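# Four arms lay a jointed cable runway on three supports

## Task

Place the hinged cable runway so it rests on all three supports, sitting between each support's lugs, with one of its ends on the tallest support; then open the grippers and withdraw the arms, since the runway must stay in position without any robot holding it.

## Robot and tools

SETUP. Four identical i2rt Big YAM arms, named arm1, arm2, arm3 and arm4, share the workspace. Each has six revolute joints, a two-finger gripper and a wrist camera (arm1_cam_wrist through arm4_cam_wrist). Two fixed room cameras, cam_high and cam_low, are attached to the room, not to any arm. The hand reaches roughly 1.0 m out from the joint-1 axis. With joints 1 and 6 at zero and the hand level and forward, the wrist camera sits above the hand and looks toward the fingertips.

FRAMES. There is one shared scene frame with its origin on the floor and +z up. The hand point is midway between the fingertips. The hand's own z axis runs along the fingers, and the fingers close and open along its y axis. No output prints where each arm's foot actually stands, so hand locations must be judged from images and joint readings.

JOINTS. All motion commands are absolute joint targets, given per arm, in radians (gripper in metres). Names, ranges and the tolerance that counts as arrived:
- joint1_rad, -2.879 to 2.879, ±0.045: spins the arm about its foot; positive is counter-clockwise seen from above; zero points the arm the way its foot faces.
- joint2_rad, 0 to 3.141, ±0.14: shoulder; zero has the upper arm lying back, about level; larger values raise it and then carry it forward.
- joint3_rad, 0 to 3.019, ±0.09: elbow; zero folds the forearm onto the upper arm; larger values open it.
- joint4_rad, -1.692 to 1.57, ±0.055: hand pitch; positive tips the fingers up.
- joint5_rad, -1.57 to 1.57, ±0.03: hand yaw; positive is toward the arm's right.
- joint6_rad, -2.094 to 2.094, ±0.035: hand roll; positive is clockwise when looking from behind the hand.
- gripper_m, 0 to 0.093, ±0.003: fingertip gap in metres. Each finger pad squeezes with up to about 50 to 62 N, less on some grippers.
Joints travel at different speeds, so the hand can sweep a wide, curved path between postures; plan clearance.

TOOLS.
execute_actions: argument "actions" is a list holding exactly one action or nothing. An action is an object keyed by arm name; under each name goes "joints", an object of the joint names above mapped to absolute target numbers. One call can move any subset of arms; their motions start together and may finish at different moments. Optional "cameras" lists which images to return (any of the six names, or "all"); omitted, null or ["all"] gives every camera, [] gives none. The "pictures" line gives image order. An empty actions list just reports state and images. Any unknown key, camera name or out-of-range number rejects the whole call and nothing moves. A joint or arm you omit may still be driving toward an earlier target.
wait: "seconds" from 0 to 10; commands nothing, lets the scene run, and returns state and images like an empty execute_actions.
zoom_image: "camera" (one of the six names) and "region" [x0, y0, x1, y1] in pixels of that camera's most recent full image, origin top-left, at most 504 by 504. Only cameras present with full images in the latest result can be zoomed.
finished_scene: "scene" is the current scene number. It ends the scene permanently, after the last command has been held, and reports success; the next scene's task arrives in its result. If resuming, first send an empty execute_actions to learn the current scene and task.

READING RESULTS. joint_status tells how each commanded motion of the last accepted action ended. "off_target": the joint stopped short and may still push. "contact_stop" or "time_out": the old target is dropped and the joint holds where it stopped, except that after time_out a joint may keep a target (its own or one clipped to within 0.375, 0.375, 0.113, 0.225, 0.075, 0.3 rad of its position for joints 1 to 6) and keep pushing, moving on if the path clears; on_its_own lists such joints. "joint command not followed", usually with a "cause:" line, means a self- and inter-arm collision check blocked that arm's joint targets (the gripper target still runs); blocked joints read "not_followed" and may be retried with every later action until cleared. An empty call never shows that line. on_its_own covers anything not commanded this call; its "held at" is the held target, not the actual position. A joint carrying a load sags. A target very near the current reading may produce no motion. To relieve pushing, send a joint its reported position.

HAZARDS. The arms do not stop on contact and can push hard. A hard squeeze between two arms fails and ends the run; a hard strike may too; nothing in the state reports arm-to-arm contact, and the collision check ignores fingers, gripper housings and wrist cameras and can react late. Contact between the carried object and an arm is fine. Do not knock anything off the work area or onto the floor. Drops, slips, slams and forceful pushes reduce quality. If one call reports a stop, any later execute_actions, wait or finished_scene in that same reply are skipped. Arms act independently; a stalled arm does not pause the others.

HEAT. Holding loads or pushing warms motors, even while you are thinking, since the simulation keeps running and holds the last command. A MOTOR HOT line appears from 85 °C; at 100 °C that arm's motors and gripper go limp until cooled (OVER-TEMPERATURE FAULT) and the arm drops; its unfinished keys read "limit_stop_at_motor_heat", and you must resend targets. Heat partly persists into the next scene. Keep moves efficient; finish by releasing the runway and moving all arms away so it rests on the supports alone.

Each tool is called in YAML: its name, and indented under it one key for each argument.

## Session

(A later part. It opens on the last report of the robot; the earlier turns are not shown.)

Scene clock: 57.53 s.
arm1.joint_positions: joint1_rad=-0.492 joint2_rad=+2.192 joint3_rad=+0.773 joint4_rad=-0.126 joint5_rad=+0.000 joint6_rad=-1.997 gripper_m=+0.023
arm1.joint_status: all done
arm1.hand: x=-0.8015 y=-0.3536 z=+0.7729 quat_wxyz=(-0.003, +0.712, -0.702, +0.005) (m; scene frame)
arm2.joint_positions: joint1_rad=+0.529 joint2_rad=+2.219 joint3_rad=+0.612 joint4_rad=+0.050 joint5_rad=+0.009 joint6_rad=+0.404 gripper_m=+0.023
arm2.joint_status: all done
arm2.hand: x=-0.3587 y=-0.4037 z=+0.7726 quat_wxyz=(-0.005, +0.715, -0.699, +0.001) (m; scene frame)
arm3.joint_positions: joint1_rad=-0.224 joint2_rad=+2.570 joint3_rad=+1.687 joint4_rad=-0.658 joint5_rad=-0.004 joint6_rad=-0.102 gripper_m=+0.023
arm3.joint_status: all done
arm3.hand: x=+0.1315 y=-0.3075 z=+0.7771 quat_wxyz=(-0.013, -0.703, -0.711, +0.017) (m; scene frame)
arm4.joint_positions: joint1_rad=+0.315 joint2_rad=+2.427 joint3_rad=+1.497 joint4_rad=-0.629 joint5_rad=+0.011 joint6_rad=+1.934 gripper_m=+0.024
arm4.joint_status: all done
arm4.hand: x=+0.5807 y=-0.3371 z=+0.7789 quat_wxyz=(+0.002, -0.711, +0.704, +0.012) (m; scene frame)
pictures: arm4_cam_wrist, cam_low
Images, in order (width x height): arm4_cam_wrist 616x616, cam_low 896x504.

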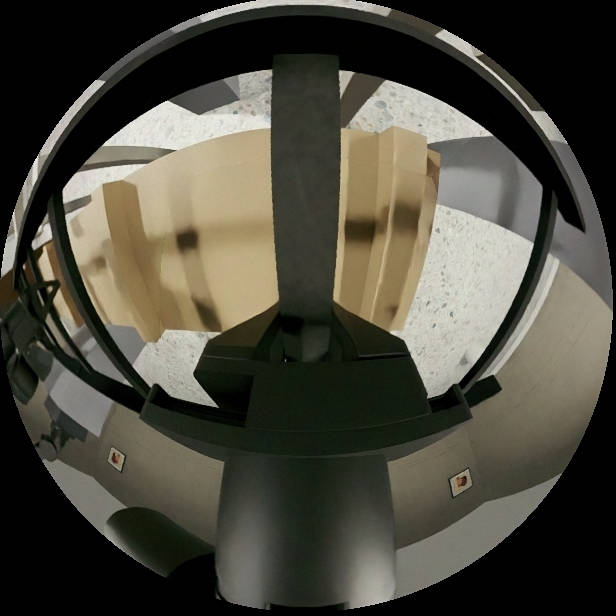

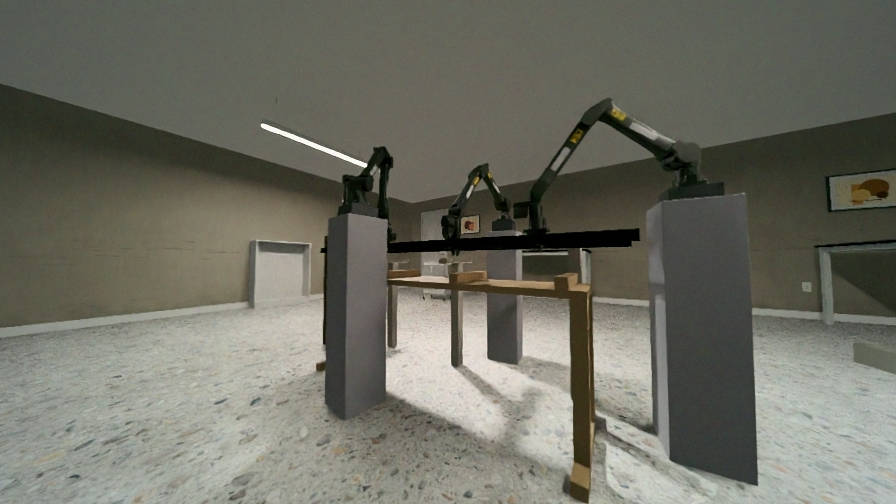

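execute_actions:
  actions:
    - {"arm1":{"joints":{"joint2_rad":1.90,"joint3_rad":0.73,"joint4_rad":-0.351}},"arm2":{"joints":{"joint2_rad":1.81,"joint3_rad":0.553,"joint4_rad":-0.198}},"arm3":{"joints":{"joint2_rad":2.325,"joint3_rad":1.644,"joint4_rad":-0.784}},"arm4":{"joints":{"joint2_rad":2.15,"joint3_rad":1.5,"joint4_rad":-0.79}}}
  cameras: ["cam_low","cam_high","arm4_cam_wrist","arm1_cam_wrist"]

Scene clock: 63.67 s.
arm1.joint_positions: joint1_rad=-0.492 joint2_rad=+1.928 joint3_rad=+0.722 joint4_rad=-0.340 joint5_rad=+0.002 joint6_rad=-1.996 gripper_m=+0.023
arm1.joint_status: all done
arm1.hand: x=-0.8019 y=-0.3541 z=+0.8563 quat_wxyz=(-0.002, +0.712, -0.703, +0.005) (m; scene frame)
arm2.joint_positions: joint1_rad=+0.530 joint2_rad=+1.897 joint3_rad=+0.540 joint4_rad=-0.193 joint5_rad=+0.009 joint6_rad=+0.407 gripper_m=+0.023
arm2.joint_status: all done
arm2.hand: x=-0.3588 y=-0.4038 z=+0.8569 quat_wxyz=(-0.006, +0.714, -0.700, -0.002) (m; scene frame)
arm3.joint_positions: joint1_rad=-0.223 joint2_rad=+2.406 joint3_rad=+1.630 joint4_rad=-0.764 joint5_rad=-0.004 joint6_rad=-0.101 gripper_m=+0.023
arm3.joint_status: all done
arm3.hand: x=+0.1324 y=-0.3082 z=+0.8609 quat_wxyz=(-0.014, -0.703, -0.711, +0.018) (m; scene frame)
arm4.joint_positions: joint1_rad=+0.318 joint2_rad=+2.262 joint3_rad=+1.466 joint4_rad=-0.769 joint5_rad=+0.010 joint6_rad=+1.938 gripper_m=+0.024
arm4.joint_status: all done
arm4.hand: x=+0.5810 y=-0.3405 z=+0.8634 quat_wxyz=(+0.005, -0.710, +0.704, +0.011) (m; scene frame)
pictures: arm1_cam_wrist, arm4_cam_wrist, cam_high, cam_low
Images, in order (width x height): arm1_cam_wrist 616x616, arm4_cam_wrist 616x616, cam_high 896x504, cam_low 896x504.

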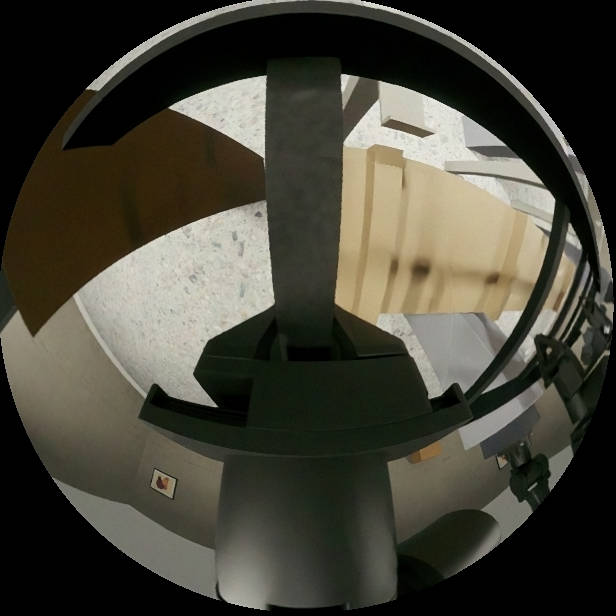

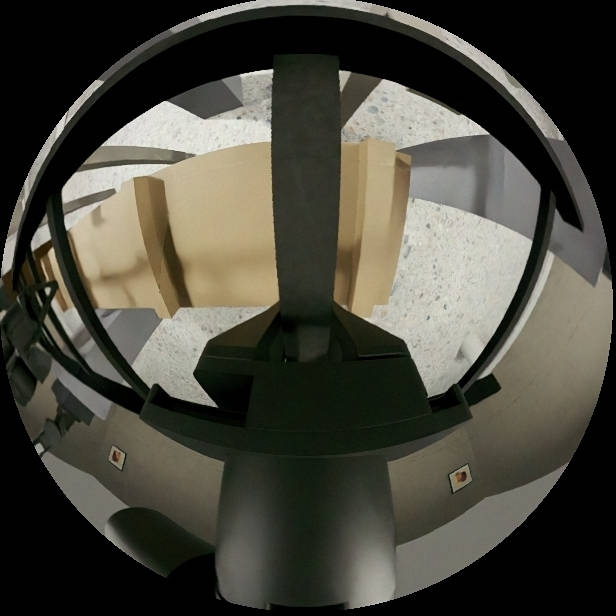

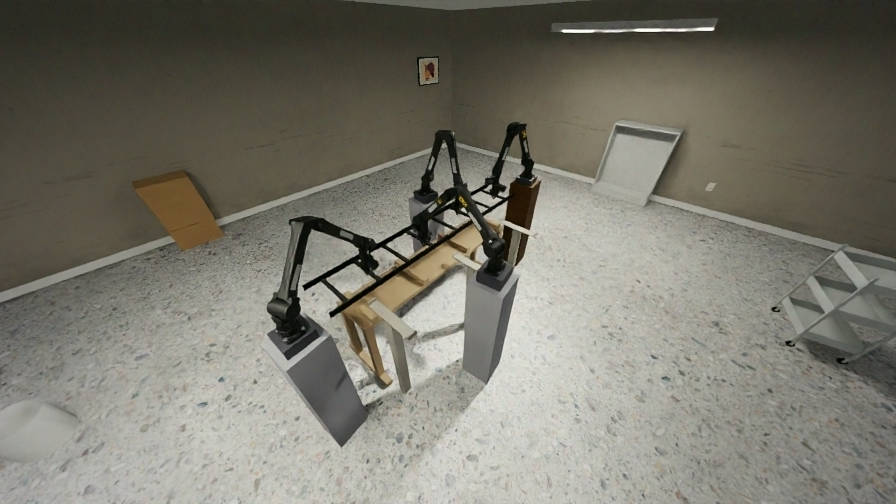

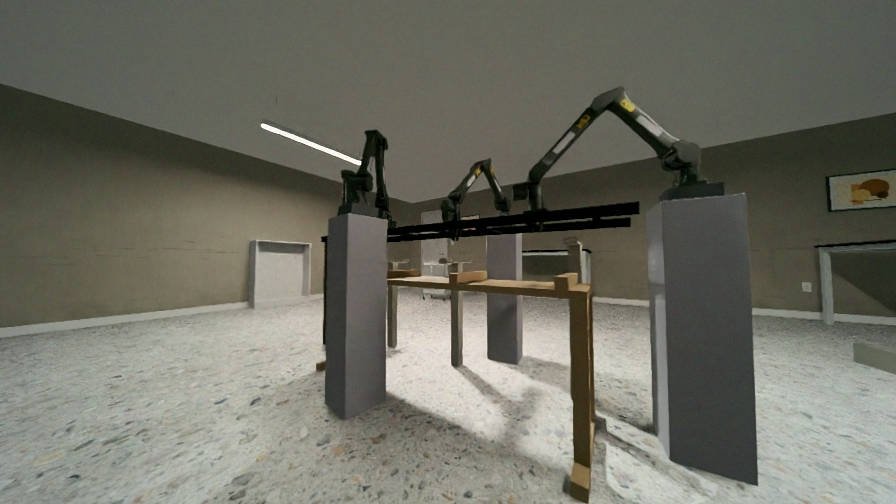

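execute_actions:
  actions:
    - {"arm1":{"joints":{"joint1_rad":-0.385,"joint2_rad":1.822,"joint3_rad":0.684,"joint4_rad":-0.385,"joint6_rad":-1.885}},"arm2":{"joints":{"joint1_rad":0.487,"joint2_rad":1.78,"joint3_rad":0.672,"joint4_rad":-0.335,"joint6_rad":0.375}},"arm3":{"joints":{"joint1_rad":-0.242,"joint2_rad":2.22,"joint3_rad":1.462,"joint4_rad":-0.715,"joint6_rad":-0.108}},"arm4":{"joints":{"joint1_rad":0.243,"joint2_rad":2.10,"joint3_rad":1.475,"joint4_rad":-0.805,"joint6_rad":1.875}}}
  cameras: ["arm4_cam_wrist"]

execute_actions:
  actions:
    - {"arm1":{"joints":{"joint1_rad":-0.055,"joint2_rad":1.76,"joint3_rad":0.605,"joint4_rad":-0.357,"joint6_rad":-1.55}},"arm2":{"joints":{"joint1_rad":0.424,"joint2_rad":1.88,"joint3_rad":1.0,"joint4_rad":-0.53,"joint6_rad":0.312}},"arm3":{"joints":{"joint1_rad":-0.29,"joint2_rad":2.04,"joint3_rad":1.088,"joint4_rad":-0.512,"joint6_rad":-0.157}},"arm4":{"joints":{"joint1_rad":0.055,"joint2_rad":2.05,"joint3_rad":1.455,"joint4_rad":-0.795,"joint6_rad":1.683}}}
  cameras: ["arm4_cam_wrist","arm1_cam_wrist","cam_high"]

Scene clock: 70.17 s.
arm1.joint_positions: joint1_rad=-0.384 joint2_rad=+1.856 joint3_rad=+0.675 joint4_rad=-0.378 joint5_rad=+0.002 joint6_rad=-1.895 gripper_m=+0.023
arm1.joint_status: all done
arm1.hand: x=-0.8059 y=-0.3122 z=+0.8735 quat_wxyz=(-0.001, +0.714, -0.700, -0.001) (m; scene frame)
arm2.joint_positions: joint1_rad=+0.485 joint2_rad=+1.886 joint3_rad=+0.647 joint4_rad=-0.306 joint5_rad=+0.009 joint6_rad=+0.354 gripper_m=+0.023
arm2.joint_status: all done
arm2.hand: x=-0.3621 y=-0.3606 z=+0.8708 quat_wxyz=(-0.007, +0.717, -0.697, -0.004) (m; scene frame)
arm3.joint_positions: joint1_rad=-0.234 joint2_rad=+2.312 joint3_rad=+1.453 joint4_rad=-0.695 joint5_rad=+0.006 joint6_rad=-0.120 gripper_m=+0.023
arm3.joint_status: all done
arm3.hand: x=+0.1283 y=-0.2604 z=+0.8686 quat_wxyz=(-0.005, -0.701, -0.713, +0.016) (m; scene frame)
arm4.joint_positions: joint1_rad=+0.234 joint2_rad=+2.245 joint3_rad=+1.433 joint4_rad=-0.769 joint5_rad=+0.014 joint6_rad=+1.848 gripper_m=+0.024
arm4.joint_status: joint2_rad time_out (moved -0.018 of -0.162); the others done
arm4.on_its_own: joint2_rad reads +2.245 and still pushes toward +2.100 since a time_out
arm4.hand: x=+0.5771 y=-0.2899 z=+0.8651 quat_wxyz=(+0.014, -0.712, +0.702, +0.008) (m; scene frame)
pictures: arm4_cam_wrist
Images, in order (width x height): arm4_cam_wrist 616x616.

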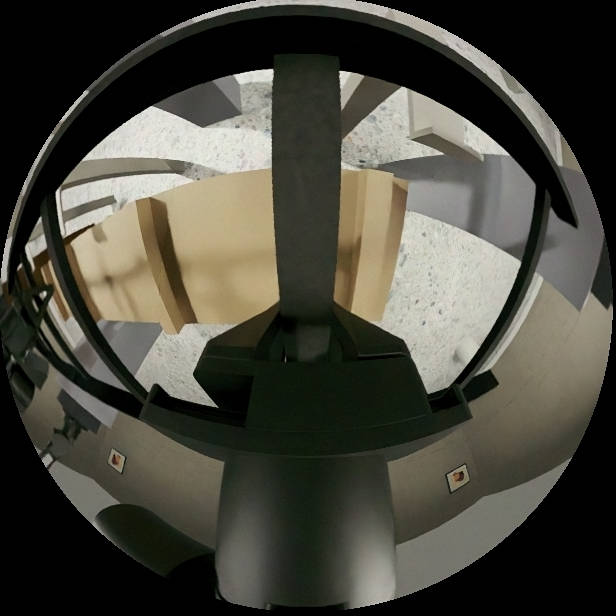

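not run: a stop came earlier in this reply.

execute_actions:
  actions:
    - {"arm1":{"joints":{"joint1_rad":-0.055,"joint2_rad":1.76,"joint3_rad":0.605,"joint4_rad":-0.357,"joint6_rad":-1.55}},"arm2":{"joints":{"joint1_rad":0.424,"joint2_rad":1.88,"joint3_rad":1.0,"joint4_rad":-0.53,"joint6_rad":0.312}},"arm3":{"joints":{"joint1_rad":-0.29,"joint2_rad":2.02,"joint3_rad":1.088,"joint4_rad":-0.512,"joint6_rad":-0.157}},"arm4":{"joints":{"joint1_rad":0.055,"joint2_rad":2.06,"joint3_rad":1.465,"joint4_rad":-0.80,"joint6_rad":1.683}}}
  cameras: ["arm4_cam_wrist","arm1_cam_wrist","cam_high"]

Scene clock: 75.63 s.
arm1.joint_positions: joint1_rad=-0.059 joint2_rad=+1.795 joint3_rad=+0.588 joint4_rad=-0.353 joint5_rad=-0.001 joint6_rad=-1.571 gripper_m=+0.023
arm1.joint_status: all done
arm1.hand: x=-0.8205 y=-0.2030 z=+0.8807 quat_wxyz=(-0.003, +0.714, -0.700, -0.003) (m; scene frame)
arm2.joint_positions: joint1_rad=+0.424 joint2_rad=+1.974 joint3_rad=+0.950 joint4_rad=-0.512 joint5_rad=+0.008 joint6_rad=+0.292 gripper_m=+0.023
arm2.joint_status: all done
arm2.hand: x=-0.3767 y=-0.2537 z=+0.8867 quat_wxyz=(-0.009, +0.717, -0.697, -0.007) (m; scene frame)
arm3.joint_positions: joint1_rad=-0.288 joint2_rad=+2.111 joint3_rad=+1.074 joint4_rad=-0.501 joint5_rad=+0.005 joint6_rad=-0.174 gripper_m=+0.023
arm3.joint_status: all done
arm3.hand: x=+0.1138 y=-0.1531 z=+0.8838 quat_wxyz=(-0.010, -0.700, -0.713, +0.022) (m; scene frame)
arm4.joint_positions: joint1_rad=+0.041 joint2_rad=+2.202 joint3_rad=+1.405 joint4_rad=-0.785 joint5_rad=+0.013 joint6_rad=+1.654 gripper_m=+0.024
arm4.joint_status: joint2_rad time_out (moved -0.043 of -0.185); the others done
arm4.on_its_own: joint2_rad reads +2.202 and still pushes toward +2.060 since a time_out
arm4.hand: x=+0.5632 y=-0.1812 z=+0.8831 quat_wxyz=(+0.014, -0.712, +0.702, +0.006) (m; scene frame)
pictures: arm1_cam_wrist, arm4_cam_wrist, cam_high
Images, in order (width x height): arm1_cam_wrist 616x616, arm4_cam_wrist 616x616, cam_high 896x504.

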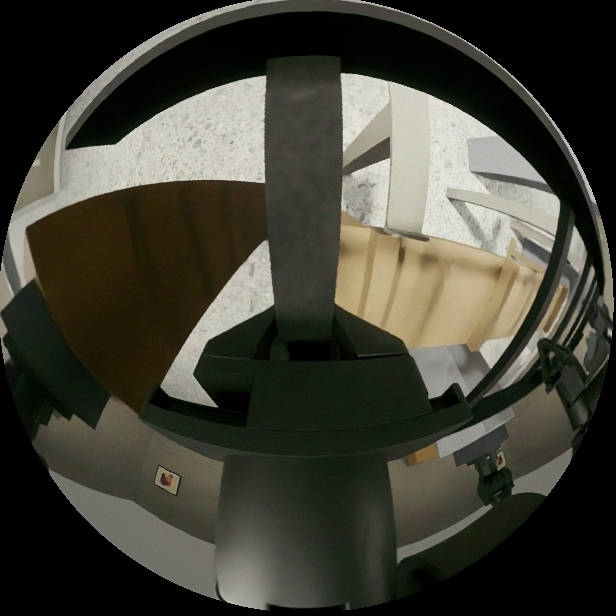

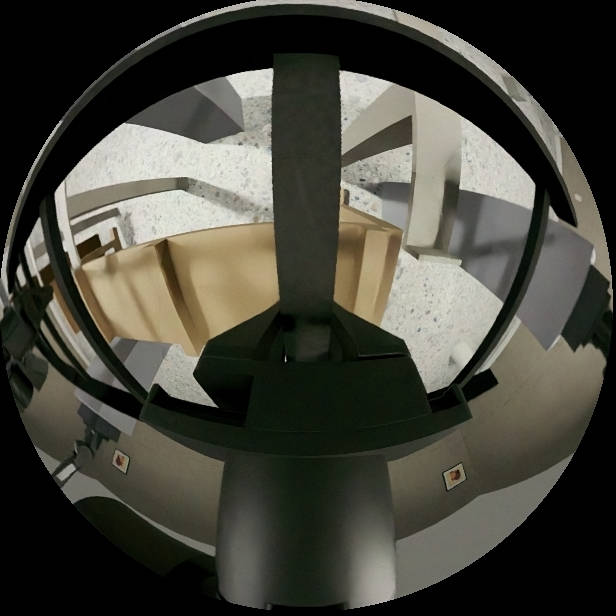

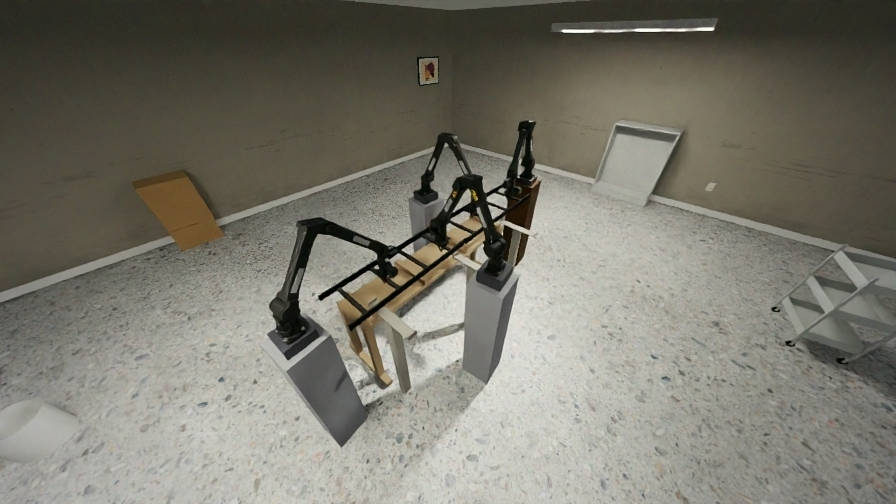

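execute_actions:
  actions:
    - {"arm1":{"joints":{"joint1_rad":0.31,"joint2_rad":1.775,"joint3_rad":0.64,"joint4_rad":-0.37,"joint6_rad":-1.19}},"arm2":{"joints":{"joint1_rad":0.388,"joint2_rad":2.07,"joint3_rad":1.39,"joint4_rad":-0.73,"joint6_rad":0.275}},"arm3":{"joints":{"joint1_rad":-0.372,"joint2_rad":1.92,"joint3_rad":0.775,"joint4_rad":-0.312,"joint6_rad":-0.24}},"arm4":{"joints":{"joint1_rad":-0.128,"joint2_rad":2.105,"joint3_rad":1.52,"joint4_rad":-0.82,"joint6_rad":1.495}}}
  cameras: ["arm4_cam_wrist","arm1_cam_wrist","arm3_cam_wrist"]

Scene clock: 81.00 s.
arm1.joint_positions: joint1_rad=+0.308 joint2_rad=+1.803 joint3_rad=+0.614 joint4_rad=-0.361 joint5_rad=-0.011 joint6_rad=-1.200 gripper_m=+0.023
arm1.joint_status: all done
arm1.hand: x=-0.8333 y=-0.0859 z=+0.8831 quat_wxyz=(-0.010, +0.713, -0.701, -0.008) (m; scene frame)
arm2.joint_positions: joint1_rad=+0.379 joint2_rad=+2.156 joint3_rad=+1.317 joint4_rad=-0.711 joint5_rad=+0.003 joint6_rad=+0.251 gripper_m=+0.023
arm2.joint_status: all done
arm2.hand: x=-0.3881 y=-0.1439 z=+0.8844 quat_wxyz=(-0.004, +0.716, -0.698, -0.002) (m; scene frame)
arm3.joint_positions: joint1_rad=-0.366 joint2_rad=+2.006 joint3_rad=+0.759 joint4_rad=-0.297 joint5_rad=-0.007 joint6_rad=-0.248 gripper_m=+0.023
arm3.joint_status: all done
arm3.hand: x=+0.1037 y=-0.0434 z=+0.8741 quat_wxyz=(-0.012, -0.702, -0.712, +0.017) (m; scene frame)
arm4.joint_positions: joint1_rad=-0.148 joint2_rad=+2.216 joint3_rad=+1.434 joint4_rad=-0.794 joint5_rad=+0.016 joint6_rad=+1.469 gripper_m=+0.024
arm4.joint_status: all done
arm4.hand: x=+0.5543 y=-0.0733 z=+0.8843 quat_wxyz=(+0.014, -0.711, +0.703, +0.008) (m; scene frame)
pictures: arm1_cam_wrist, arm3_cam_wrist, arm4_cam_wrist
Images, in order (width x height): arm1_cam_wrist 616x616, arm3_cam_wrist 616x616, arm4_cam_wrist 616x616.

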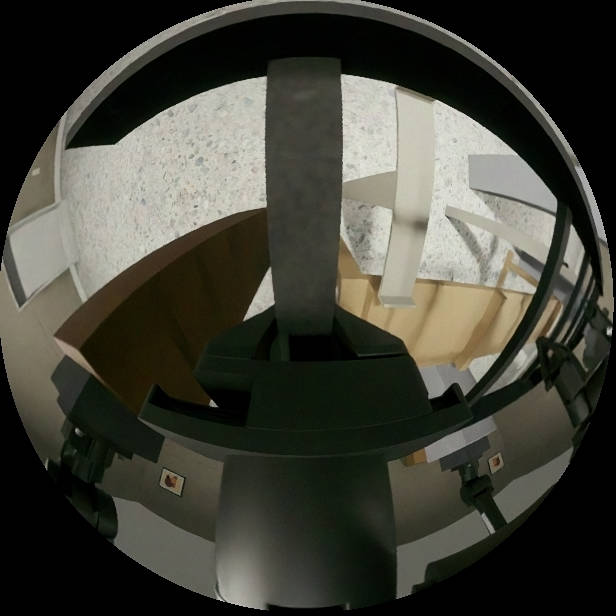

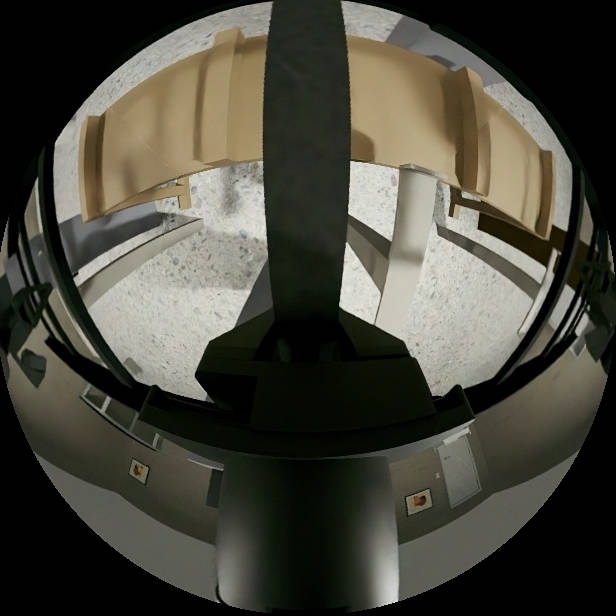

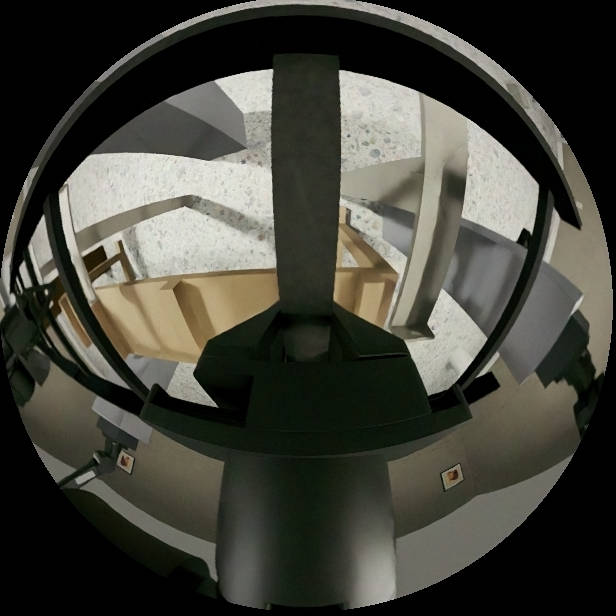

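zoom_image:
  camera: "arm4_cam_wrist"
  region: [350,260,490,400]

zoom_image:
  camera: "arm1_cam_wrist"
  region: [330,230,470,370]

zoom_image:
  camera: "arm3_cam_wrist"
  region: [350,120,490,260]

Region (350, 260, 490, 400) of arm4_cam_wrist's 616x616 image, scaled by 3.600, with more detail than that image has.

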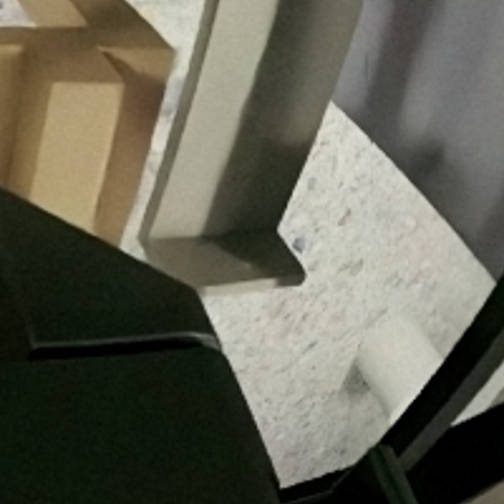

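Region (330, 230, 470, 370) of arm1_cam_wrist's 616x616 image, scaled by 3.600, with more detail than that image has.

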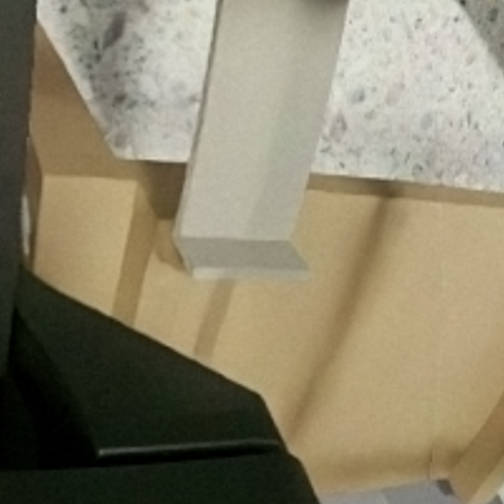

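Region (350, 120, 490, 260) of arm3_cam_wrist's 616x616 image, scaled by 3.600, with more detail than that image has.

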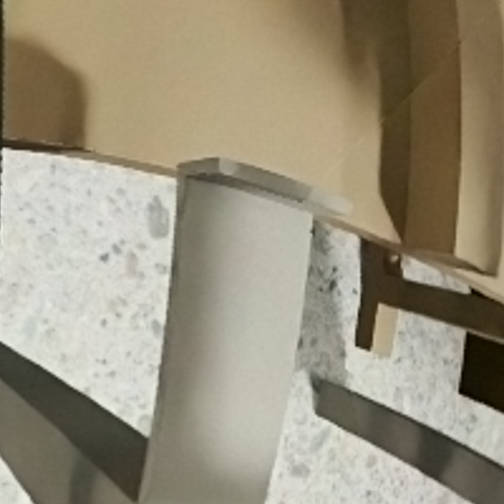

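execute_actions:
  actions:
    - {"arm1":{"joints":{"joint1_rad":0.57,"joint2_rad":1.83,"joint3_rad":0.76,"joint4_rad":-0.43,"joint6_rad":-0.915}},"arm2":{"joints":{"joint1_rad":0.372,"joint2_rad":2.265,"joint3_rad":1.80,"joint4_rad":-0.935,"joint6_rad":0.255}},"arm3":{"joints":{"joint1_rad":-0.5,"joint2_rad":1.845,"joint3_rad":0.54,"joint4_rad":-0.135,"joint6_rad":-0.37}},"arm4":{"joints":{"joint1_rad":-0.285,"joint2_rad":2.172,"joint3_rad":1.62,"joint4_rad":-0.875,"joint6_rad":1.335}}}

Scene clock: 98.73 s.
arm1.joint_positions: joint1_rad=+0.579 joint2_rad=+1.867 joint3_rad=+0.723 joint4_rad=-0.420 joint5_rad=-0.015 joint6_rad=-0.928 gripper_m=+0.023
arm1.joint_status: all done
arm1.hand: x=-0.8504 y=+0.0112 z=+0.8801 quat_wxyz=(-0.003, +0.713, -0.701, -0.014) (m; scene frame)
arm2.joint_positions: joint1_rad=+0.361 joint2_rad=+2.338 joint3_rad=+1.698 joint4_rad=-0.924 joint5_rad=+0.006 joint6_rad=+0.234 gripper_m=+0.023
arm2.joint_status: joint3_rad time_out (moved +0.381 of +0.483); the others done
arm2.on_its_own: joint3_rad reads +1.698 and still pushes toward +1.800 since a time_out
arm2.hand: x=-0.4022 y=-0.0508 z=+0.8866 quat_wxyz=(-0.002, +0.716, -0.698, +0.005) (m; scene frame)
arm3.joint_positions: joint1_rad=-0.490 joint2_rad=+1.930 joint3_rad=+0.518 joint4_rad=-0.133 joint5_rad=-0.009 joint6_rad=-0.372 gripper_m=+0.023
arm3.joint_status: all done
arm3.hand: x=+0.0901 y=+0.0503 z=+0.8738 quat_wxyz=(-0.011, -0.702, -0.712, +0.017) (m; scene frame)
arm4.joint_positions: joint1_rad=-0.304 joint2_rad=+2.275 joint3_rad=+1.547 joint4_rad=-0.850 joint5_rad=+0.013 joint6_rad=+1.313 gripper_m=+0.024
arm4.joint_status: all done
arm4.hand: x=+0.5420 y=+0.0210 z=+0.8837 quat_wxyz=(+0.014, -0.711, +0.703, +0.005) (m; scene frame)
pictures: arm1_cam_wrist, arm2_cam_wrist, arm3_cam_wrist, arm4_cam_wrist, cam_high, cam_low
Images, in order (width x height): arm1_cam_wrist 616x616, arm2_cam_wrist 616x616, arm3_cam_wrist 616x616, arm4_cam_wrist 616x616, cam_high 896x504, cam_low 896x504.

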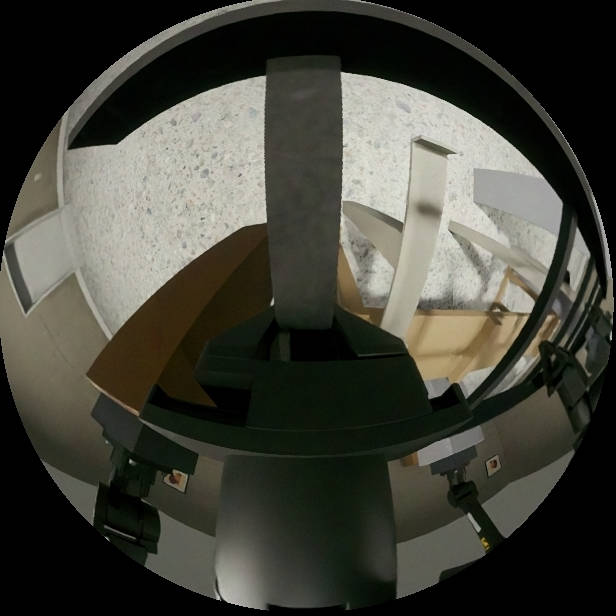

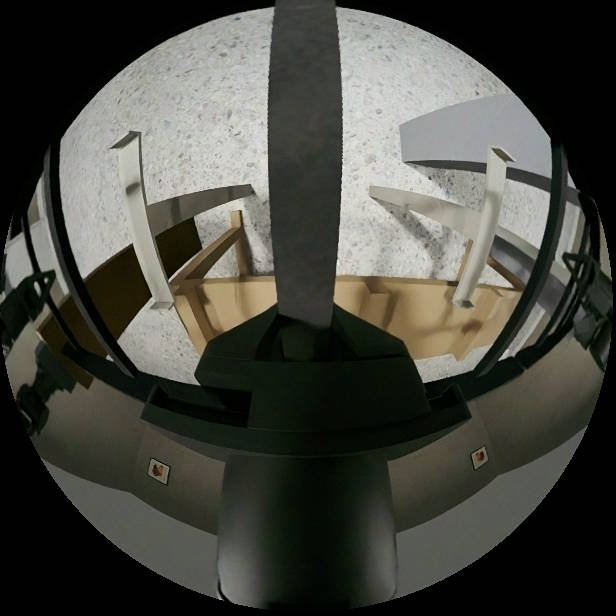

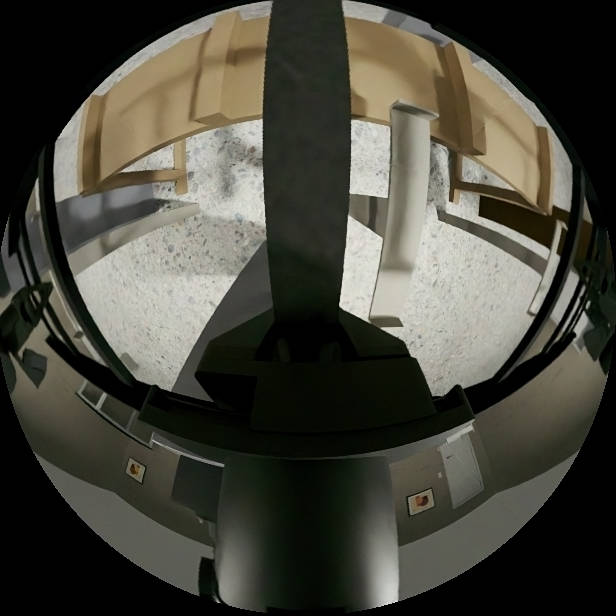

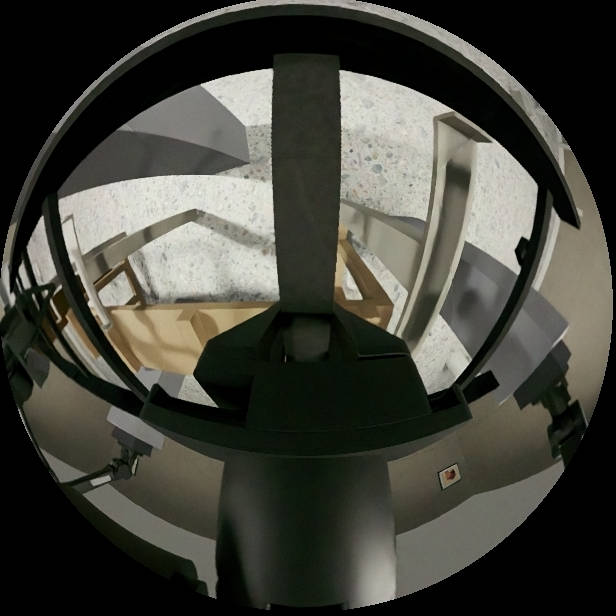

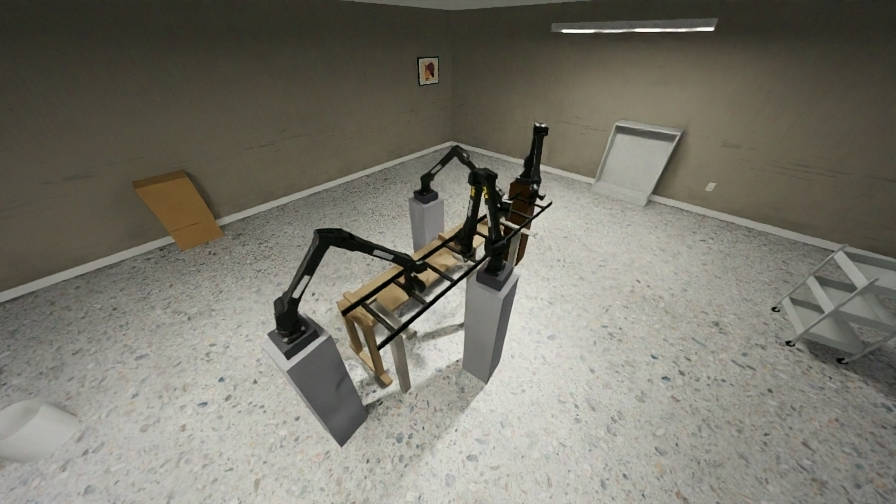

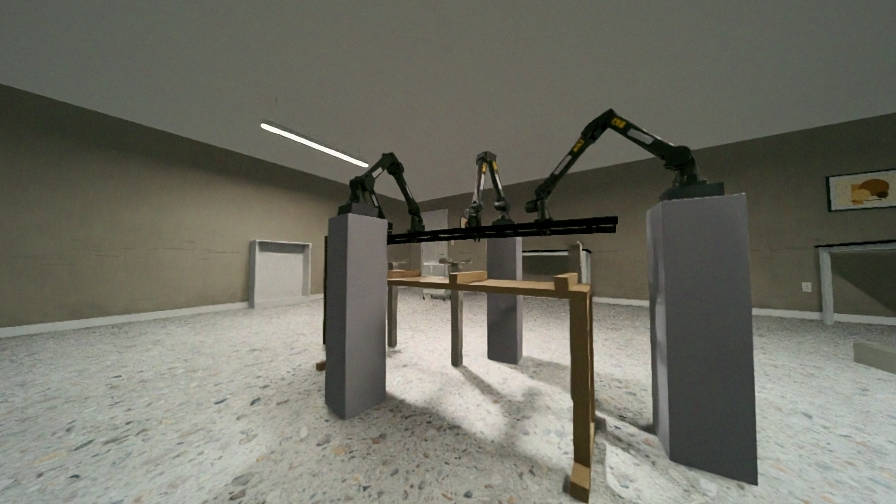

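zoom_image:
  camera: "arm2_cam_wrist"
  region: [420,130,600,330]

zoom_image:
  camera: "arm2_cam_wrist"
  region: [30,120,210,330]

zoom_image:
  camera: "arm4_cam_wrist"
  region: [400,90,580,250]

Region (420, 130, 600, 330) of arm2_cam_wrist's 616x616 image, scaled by 2.520, with more detail than that image has; it fills the left 454 columns of this view, and the rest is white.

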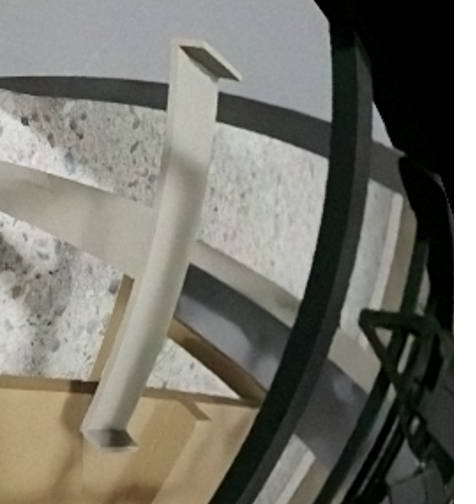

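Region (30, 120, 210, 330) of arm2_cam_wrist's 616x616 image, scaled by 2.400, with more detail than that image has; it fills the left 432 columns of this view, and the rest is white.

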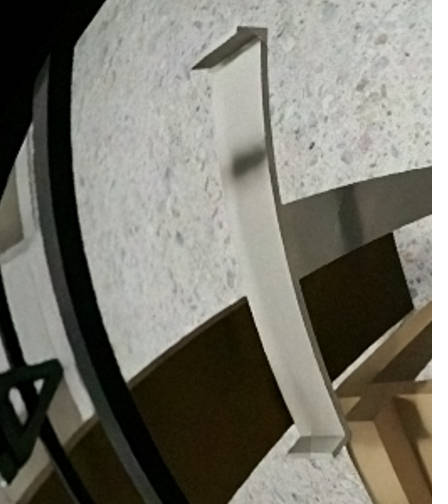

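Region (400, 90, 580, 250) of arm4_cam_wrist's 616x616 image, scaled by 2.800, with more detail than that image has.

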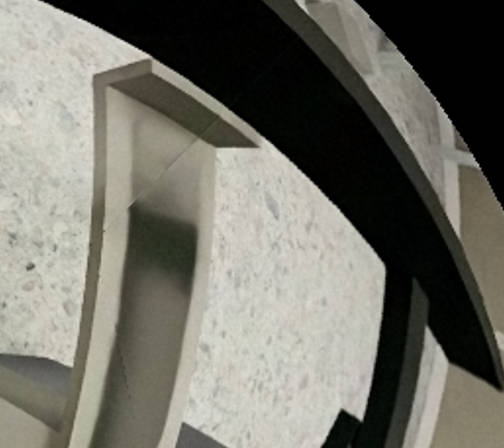

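execute_actions:
  actions:
    - {"arm1":{"joints":{"joint1_rad":0.585,"joint2_rad":2.145,"joint3_rad":0.80,"joint4_rad":-0.165,"joint6_rad":-0.90}},"arm2":{"joints":{"joint1_rad":0.372,"joint2_rad":2.495,"joint3_rad":1.845,"joint4_rad":-0.79,"joint6_rad":0.253}},"arm3":{"joints":{"joint1_rad":-0.545,"joint2_rad":2.25,"joint3_rad":0.645,"joint4_rad":0.115,"joint5_rad":-0.085,"joint6_rad":-0.42}},"arm4":{"joints":{"joint1_rad":-0.28,"joint2_rad":2.31,"joint3_rad":1.72,"joint4_rad":-0.92,"joint5_rad":0.02,"joint6_rad":1.335}}}

Scene clock: 113.77 s.
arm1.joint_positions: joint1_rad=+0.594 joint2_rad=+2.206 joint3_rad=+0.787 joint4_rad=-0.163 joint5_rad=-0.009 joint6_rad=-0.903 gripper_m=+0.023
arm1.joint_status: all done
arm1.hand: x=-0.8553 y=+0.0149 z=+0.7725 quat_wxyz=(+0.007, +0.709, -0.705, -0.012) (m; scene frame)
arm2.joint_positions: joint1_rad=+0.370 joint2_rad=+2.549 joint3_rad=+1.766 joint4_rad=-0.792 joint5_rad=+0.000 joint6_rad=+0.250 gripper_m=+0.023
arm2.joint_status: all done
arm2.hand: x=-0.4083 y=-0.0524 z=+0.7743 quat_wxyz=(+0.003, +0.713, -0.701, +0.008) (m; scene frame)
arm3.joint_positions: joint1_rad=-0.537 joint2_rad=+2.322 joint3_rad=+0.648 joint4_rad=+0.103 joint5_rad=-0.095 joint6_rad=-0.411 gripper_m=+0.023
arm3.joint_status: all done
arm3.hand: x=+0.0885 y=+0.0429 z=+0.7716 quat_wxyz=(-0.047, -0.703, -0.709, -0.010) (m; scene frame)
arm4.joint_positions: joint1_rad=-0.285 joint2_rad=+2.427 joint3_rad=+1.657 joint4_rad=-0.891 joint5_rad=+0.020 joint6_rad=+1.336 gripper_m=+0.024
arm4.joint_status: all done
arm4.hand: x=+0.5376 y=+0.0126 z=+0.8249 quat_wxyz=(+0.038, -0.709, +0.704, -0.029) (m; scene frame)
pictures: arm1_cam_wrist, arm2_cam_wrist, arm3_cam_wrist, arm4_cam_wrist, cam_high, cam_low
Images, in order (width x height): arm1_cam_wrist 616x616, arm2_cam_wrist 616x616, arm3_cam_wrist 616x616, arm4_cam_wrist 616x616, cam_high 896x504, cam_low 896x504.

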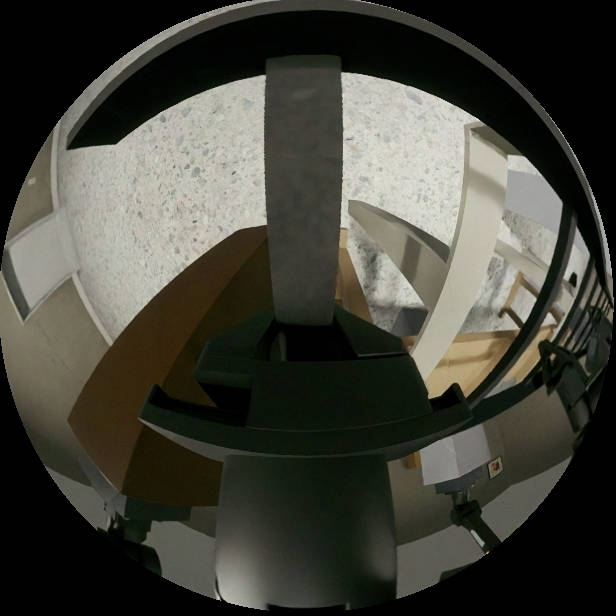

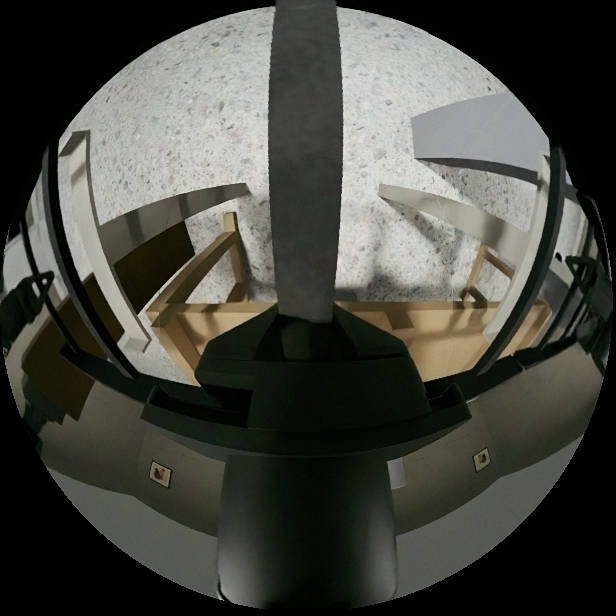

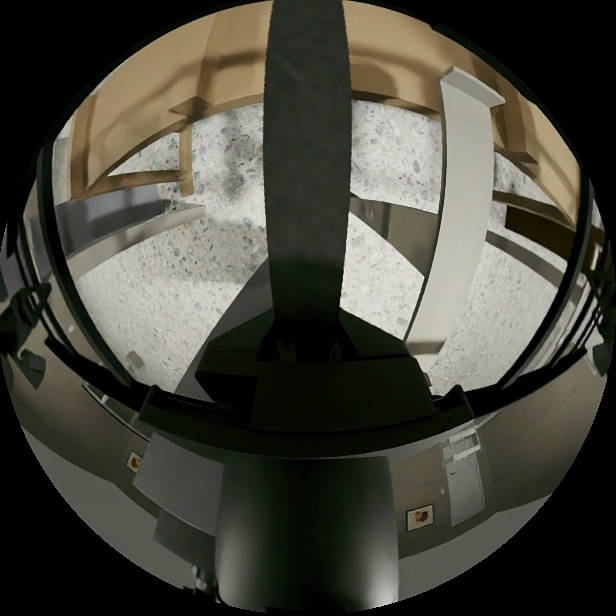

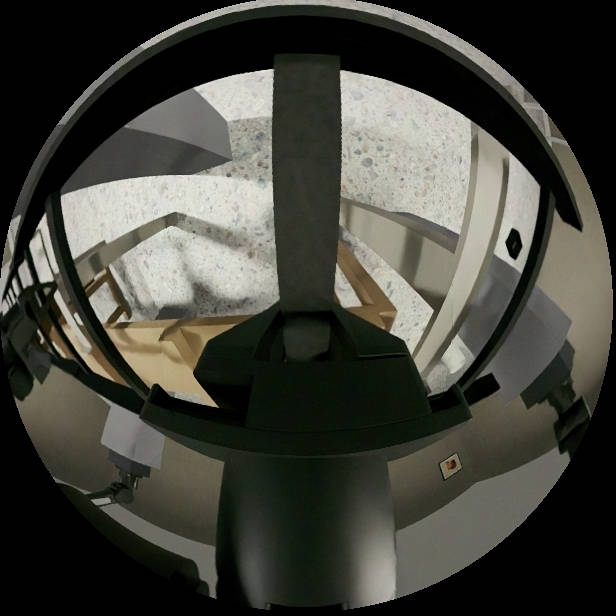

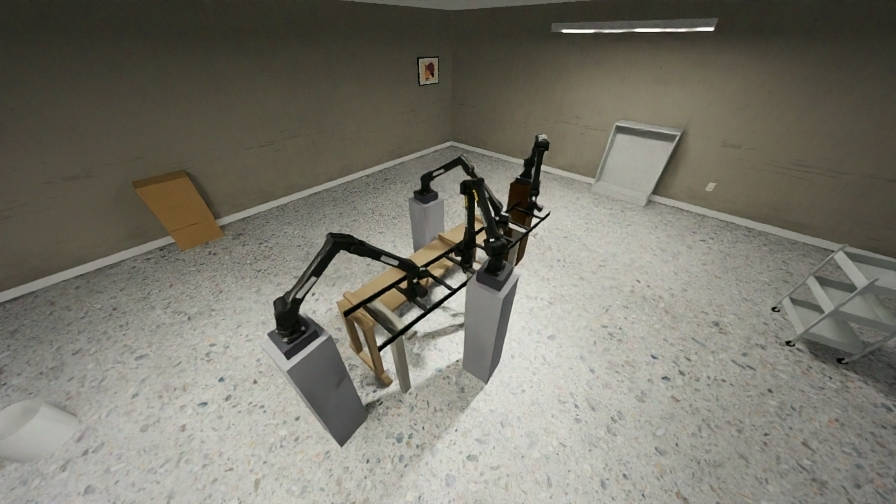

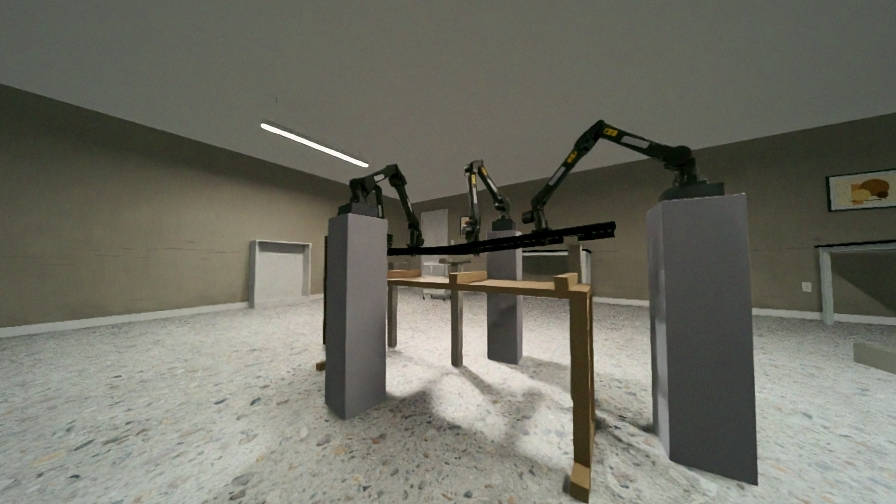

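zoom_image:
  camera: "cam_low"
  region: [530,200,630,280]

zoom_image:
  camera: "arm3_cam_wrist"
  region: [380,20,580,220]

zoom_image:
  camera: "arm2_cam_wrist"
  region: [20,100,220,400]

zoom_image:
  camera: "arm2_cam_wrist"
  region: [440,120,616,380]

zoom_image:
  camera: "cam_high"
  region: [330,190,570,370]

Region (530, 200, 630, 280) of cam_low's 896x504 image, scaled by 5.040, with more detail than that image has; it fills the top 403 rows of this view, and the rest is white.

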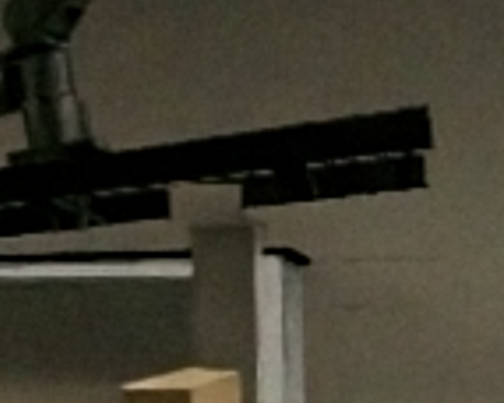

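Region (380, 20, 580, 220) of arm3_cam_wrist's 616x616 image, scaled by 2.520, with more detail than that image has.

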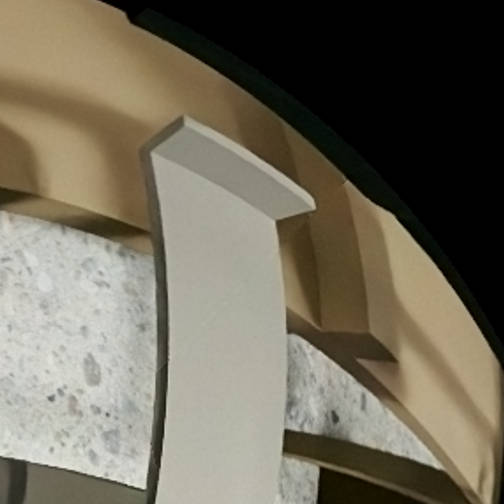

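Region (20, 100, 220, 400) of arm2_cam_wrist's 616x616 image, scaled by 1.680, with more detail than that image has.

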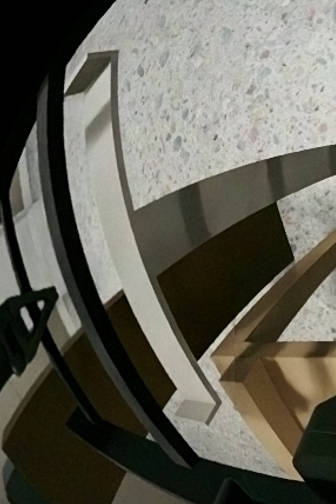

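Region (440, 120, 616, 380) of arm2_cam_wrist's 616x616 image, scaled by 1.938, with more detail than that image has; it fills the left 341 columns of this view, and the rest is white.

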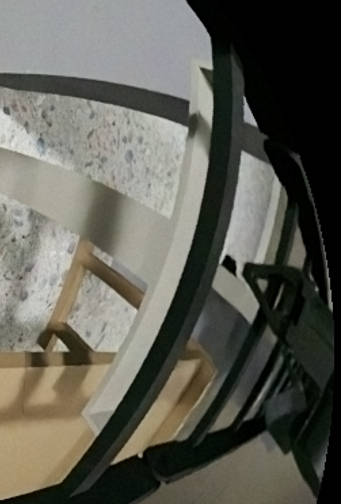

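Region (330, 190, 570, 370) of cam_high's 896x504 image, scaled by 2.100, with more detail than that image has; it fills the top 378 rows of this view, and the rest is white.

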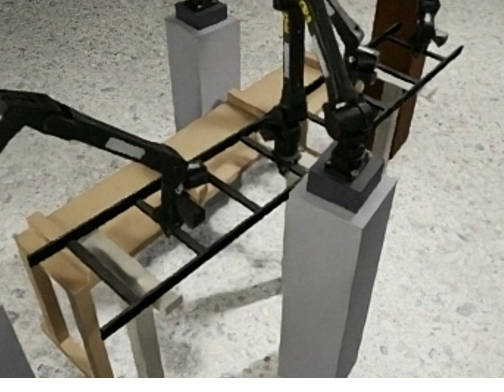

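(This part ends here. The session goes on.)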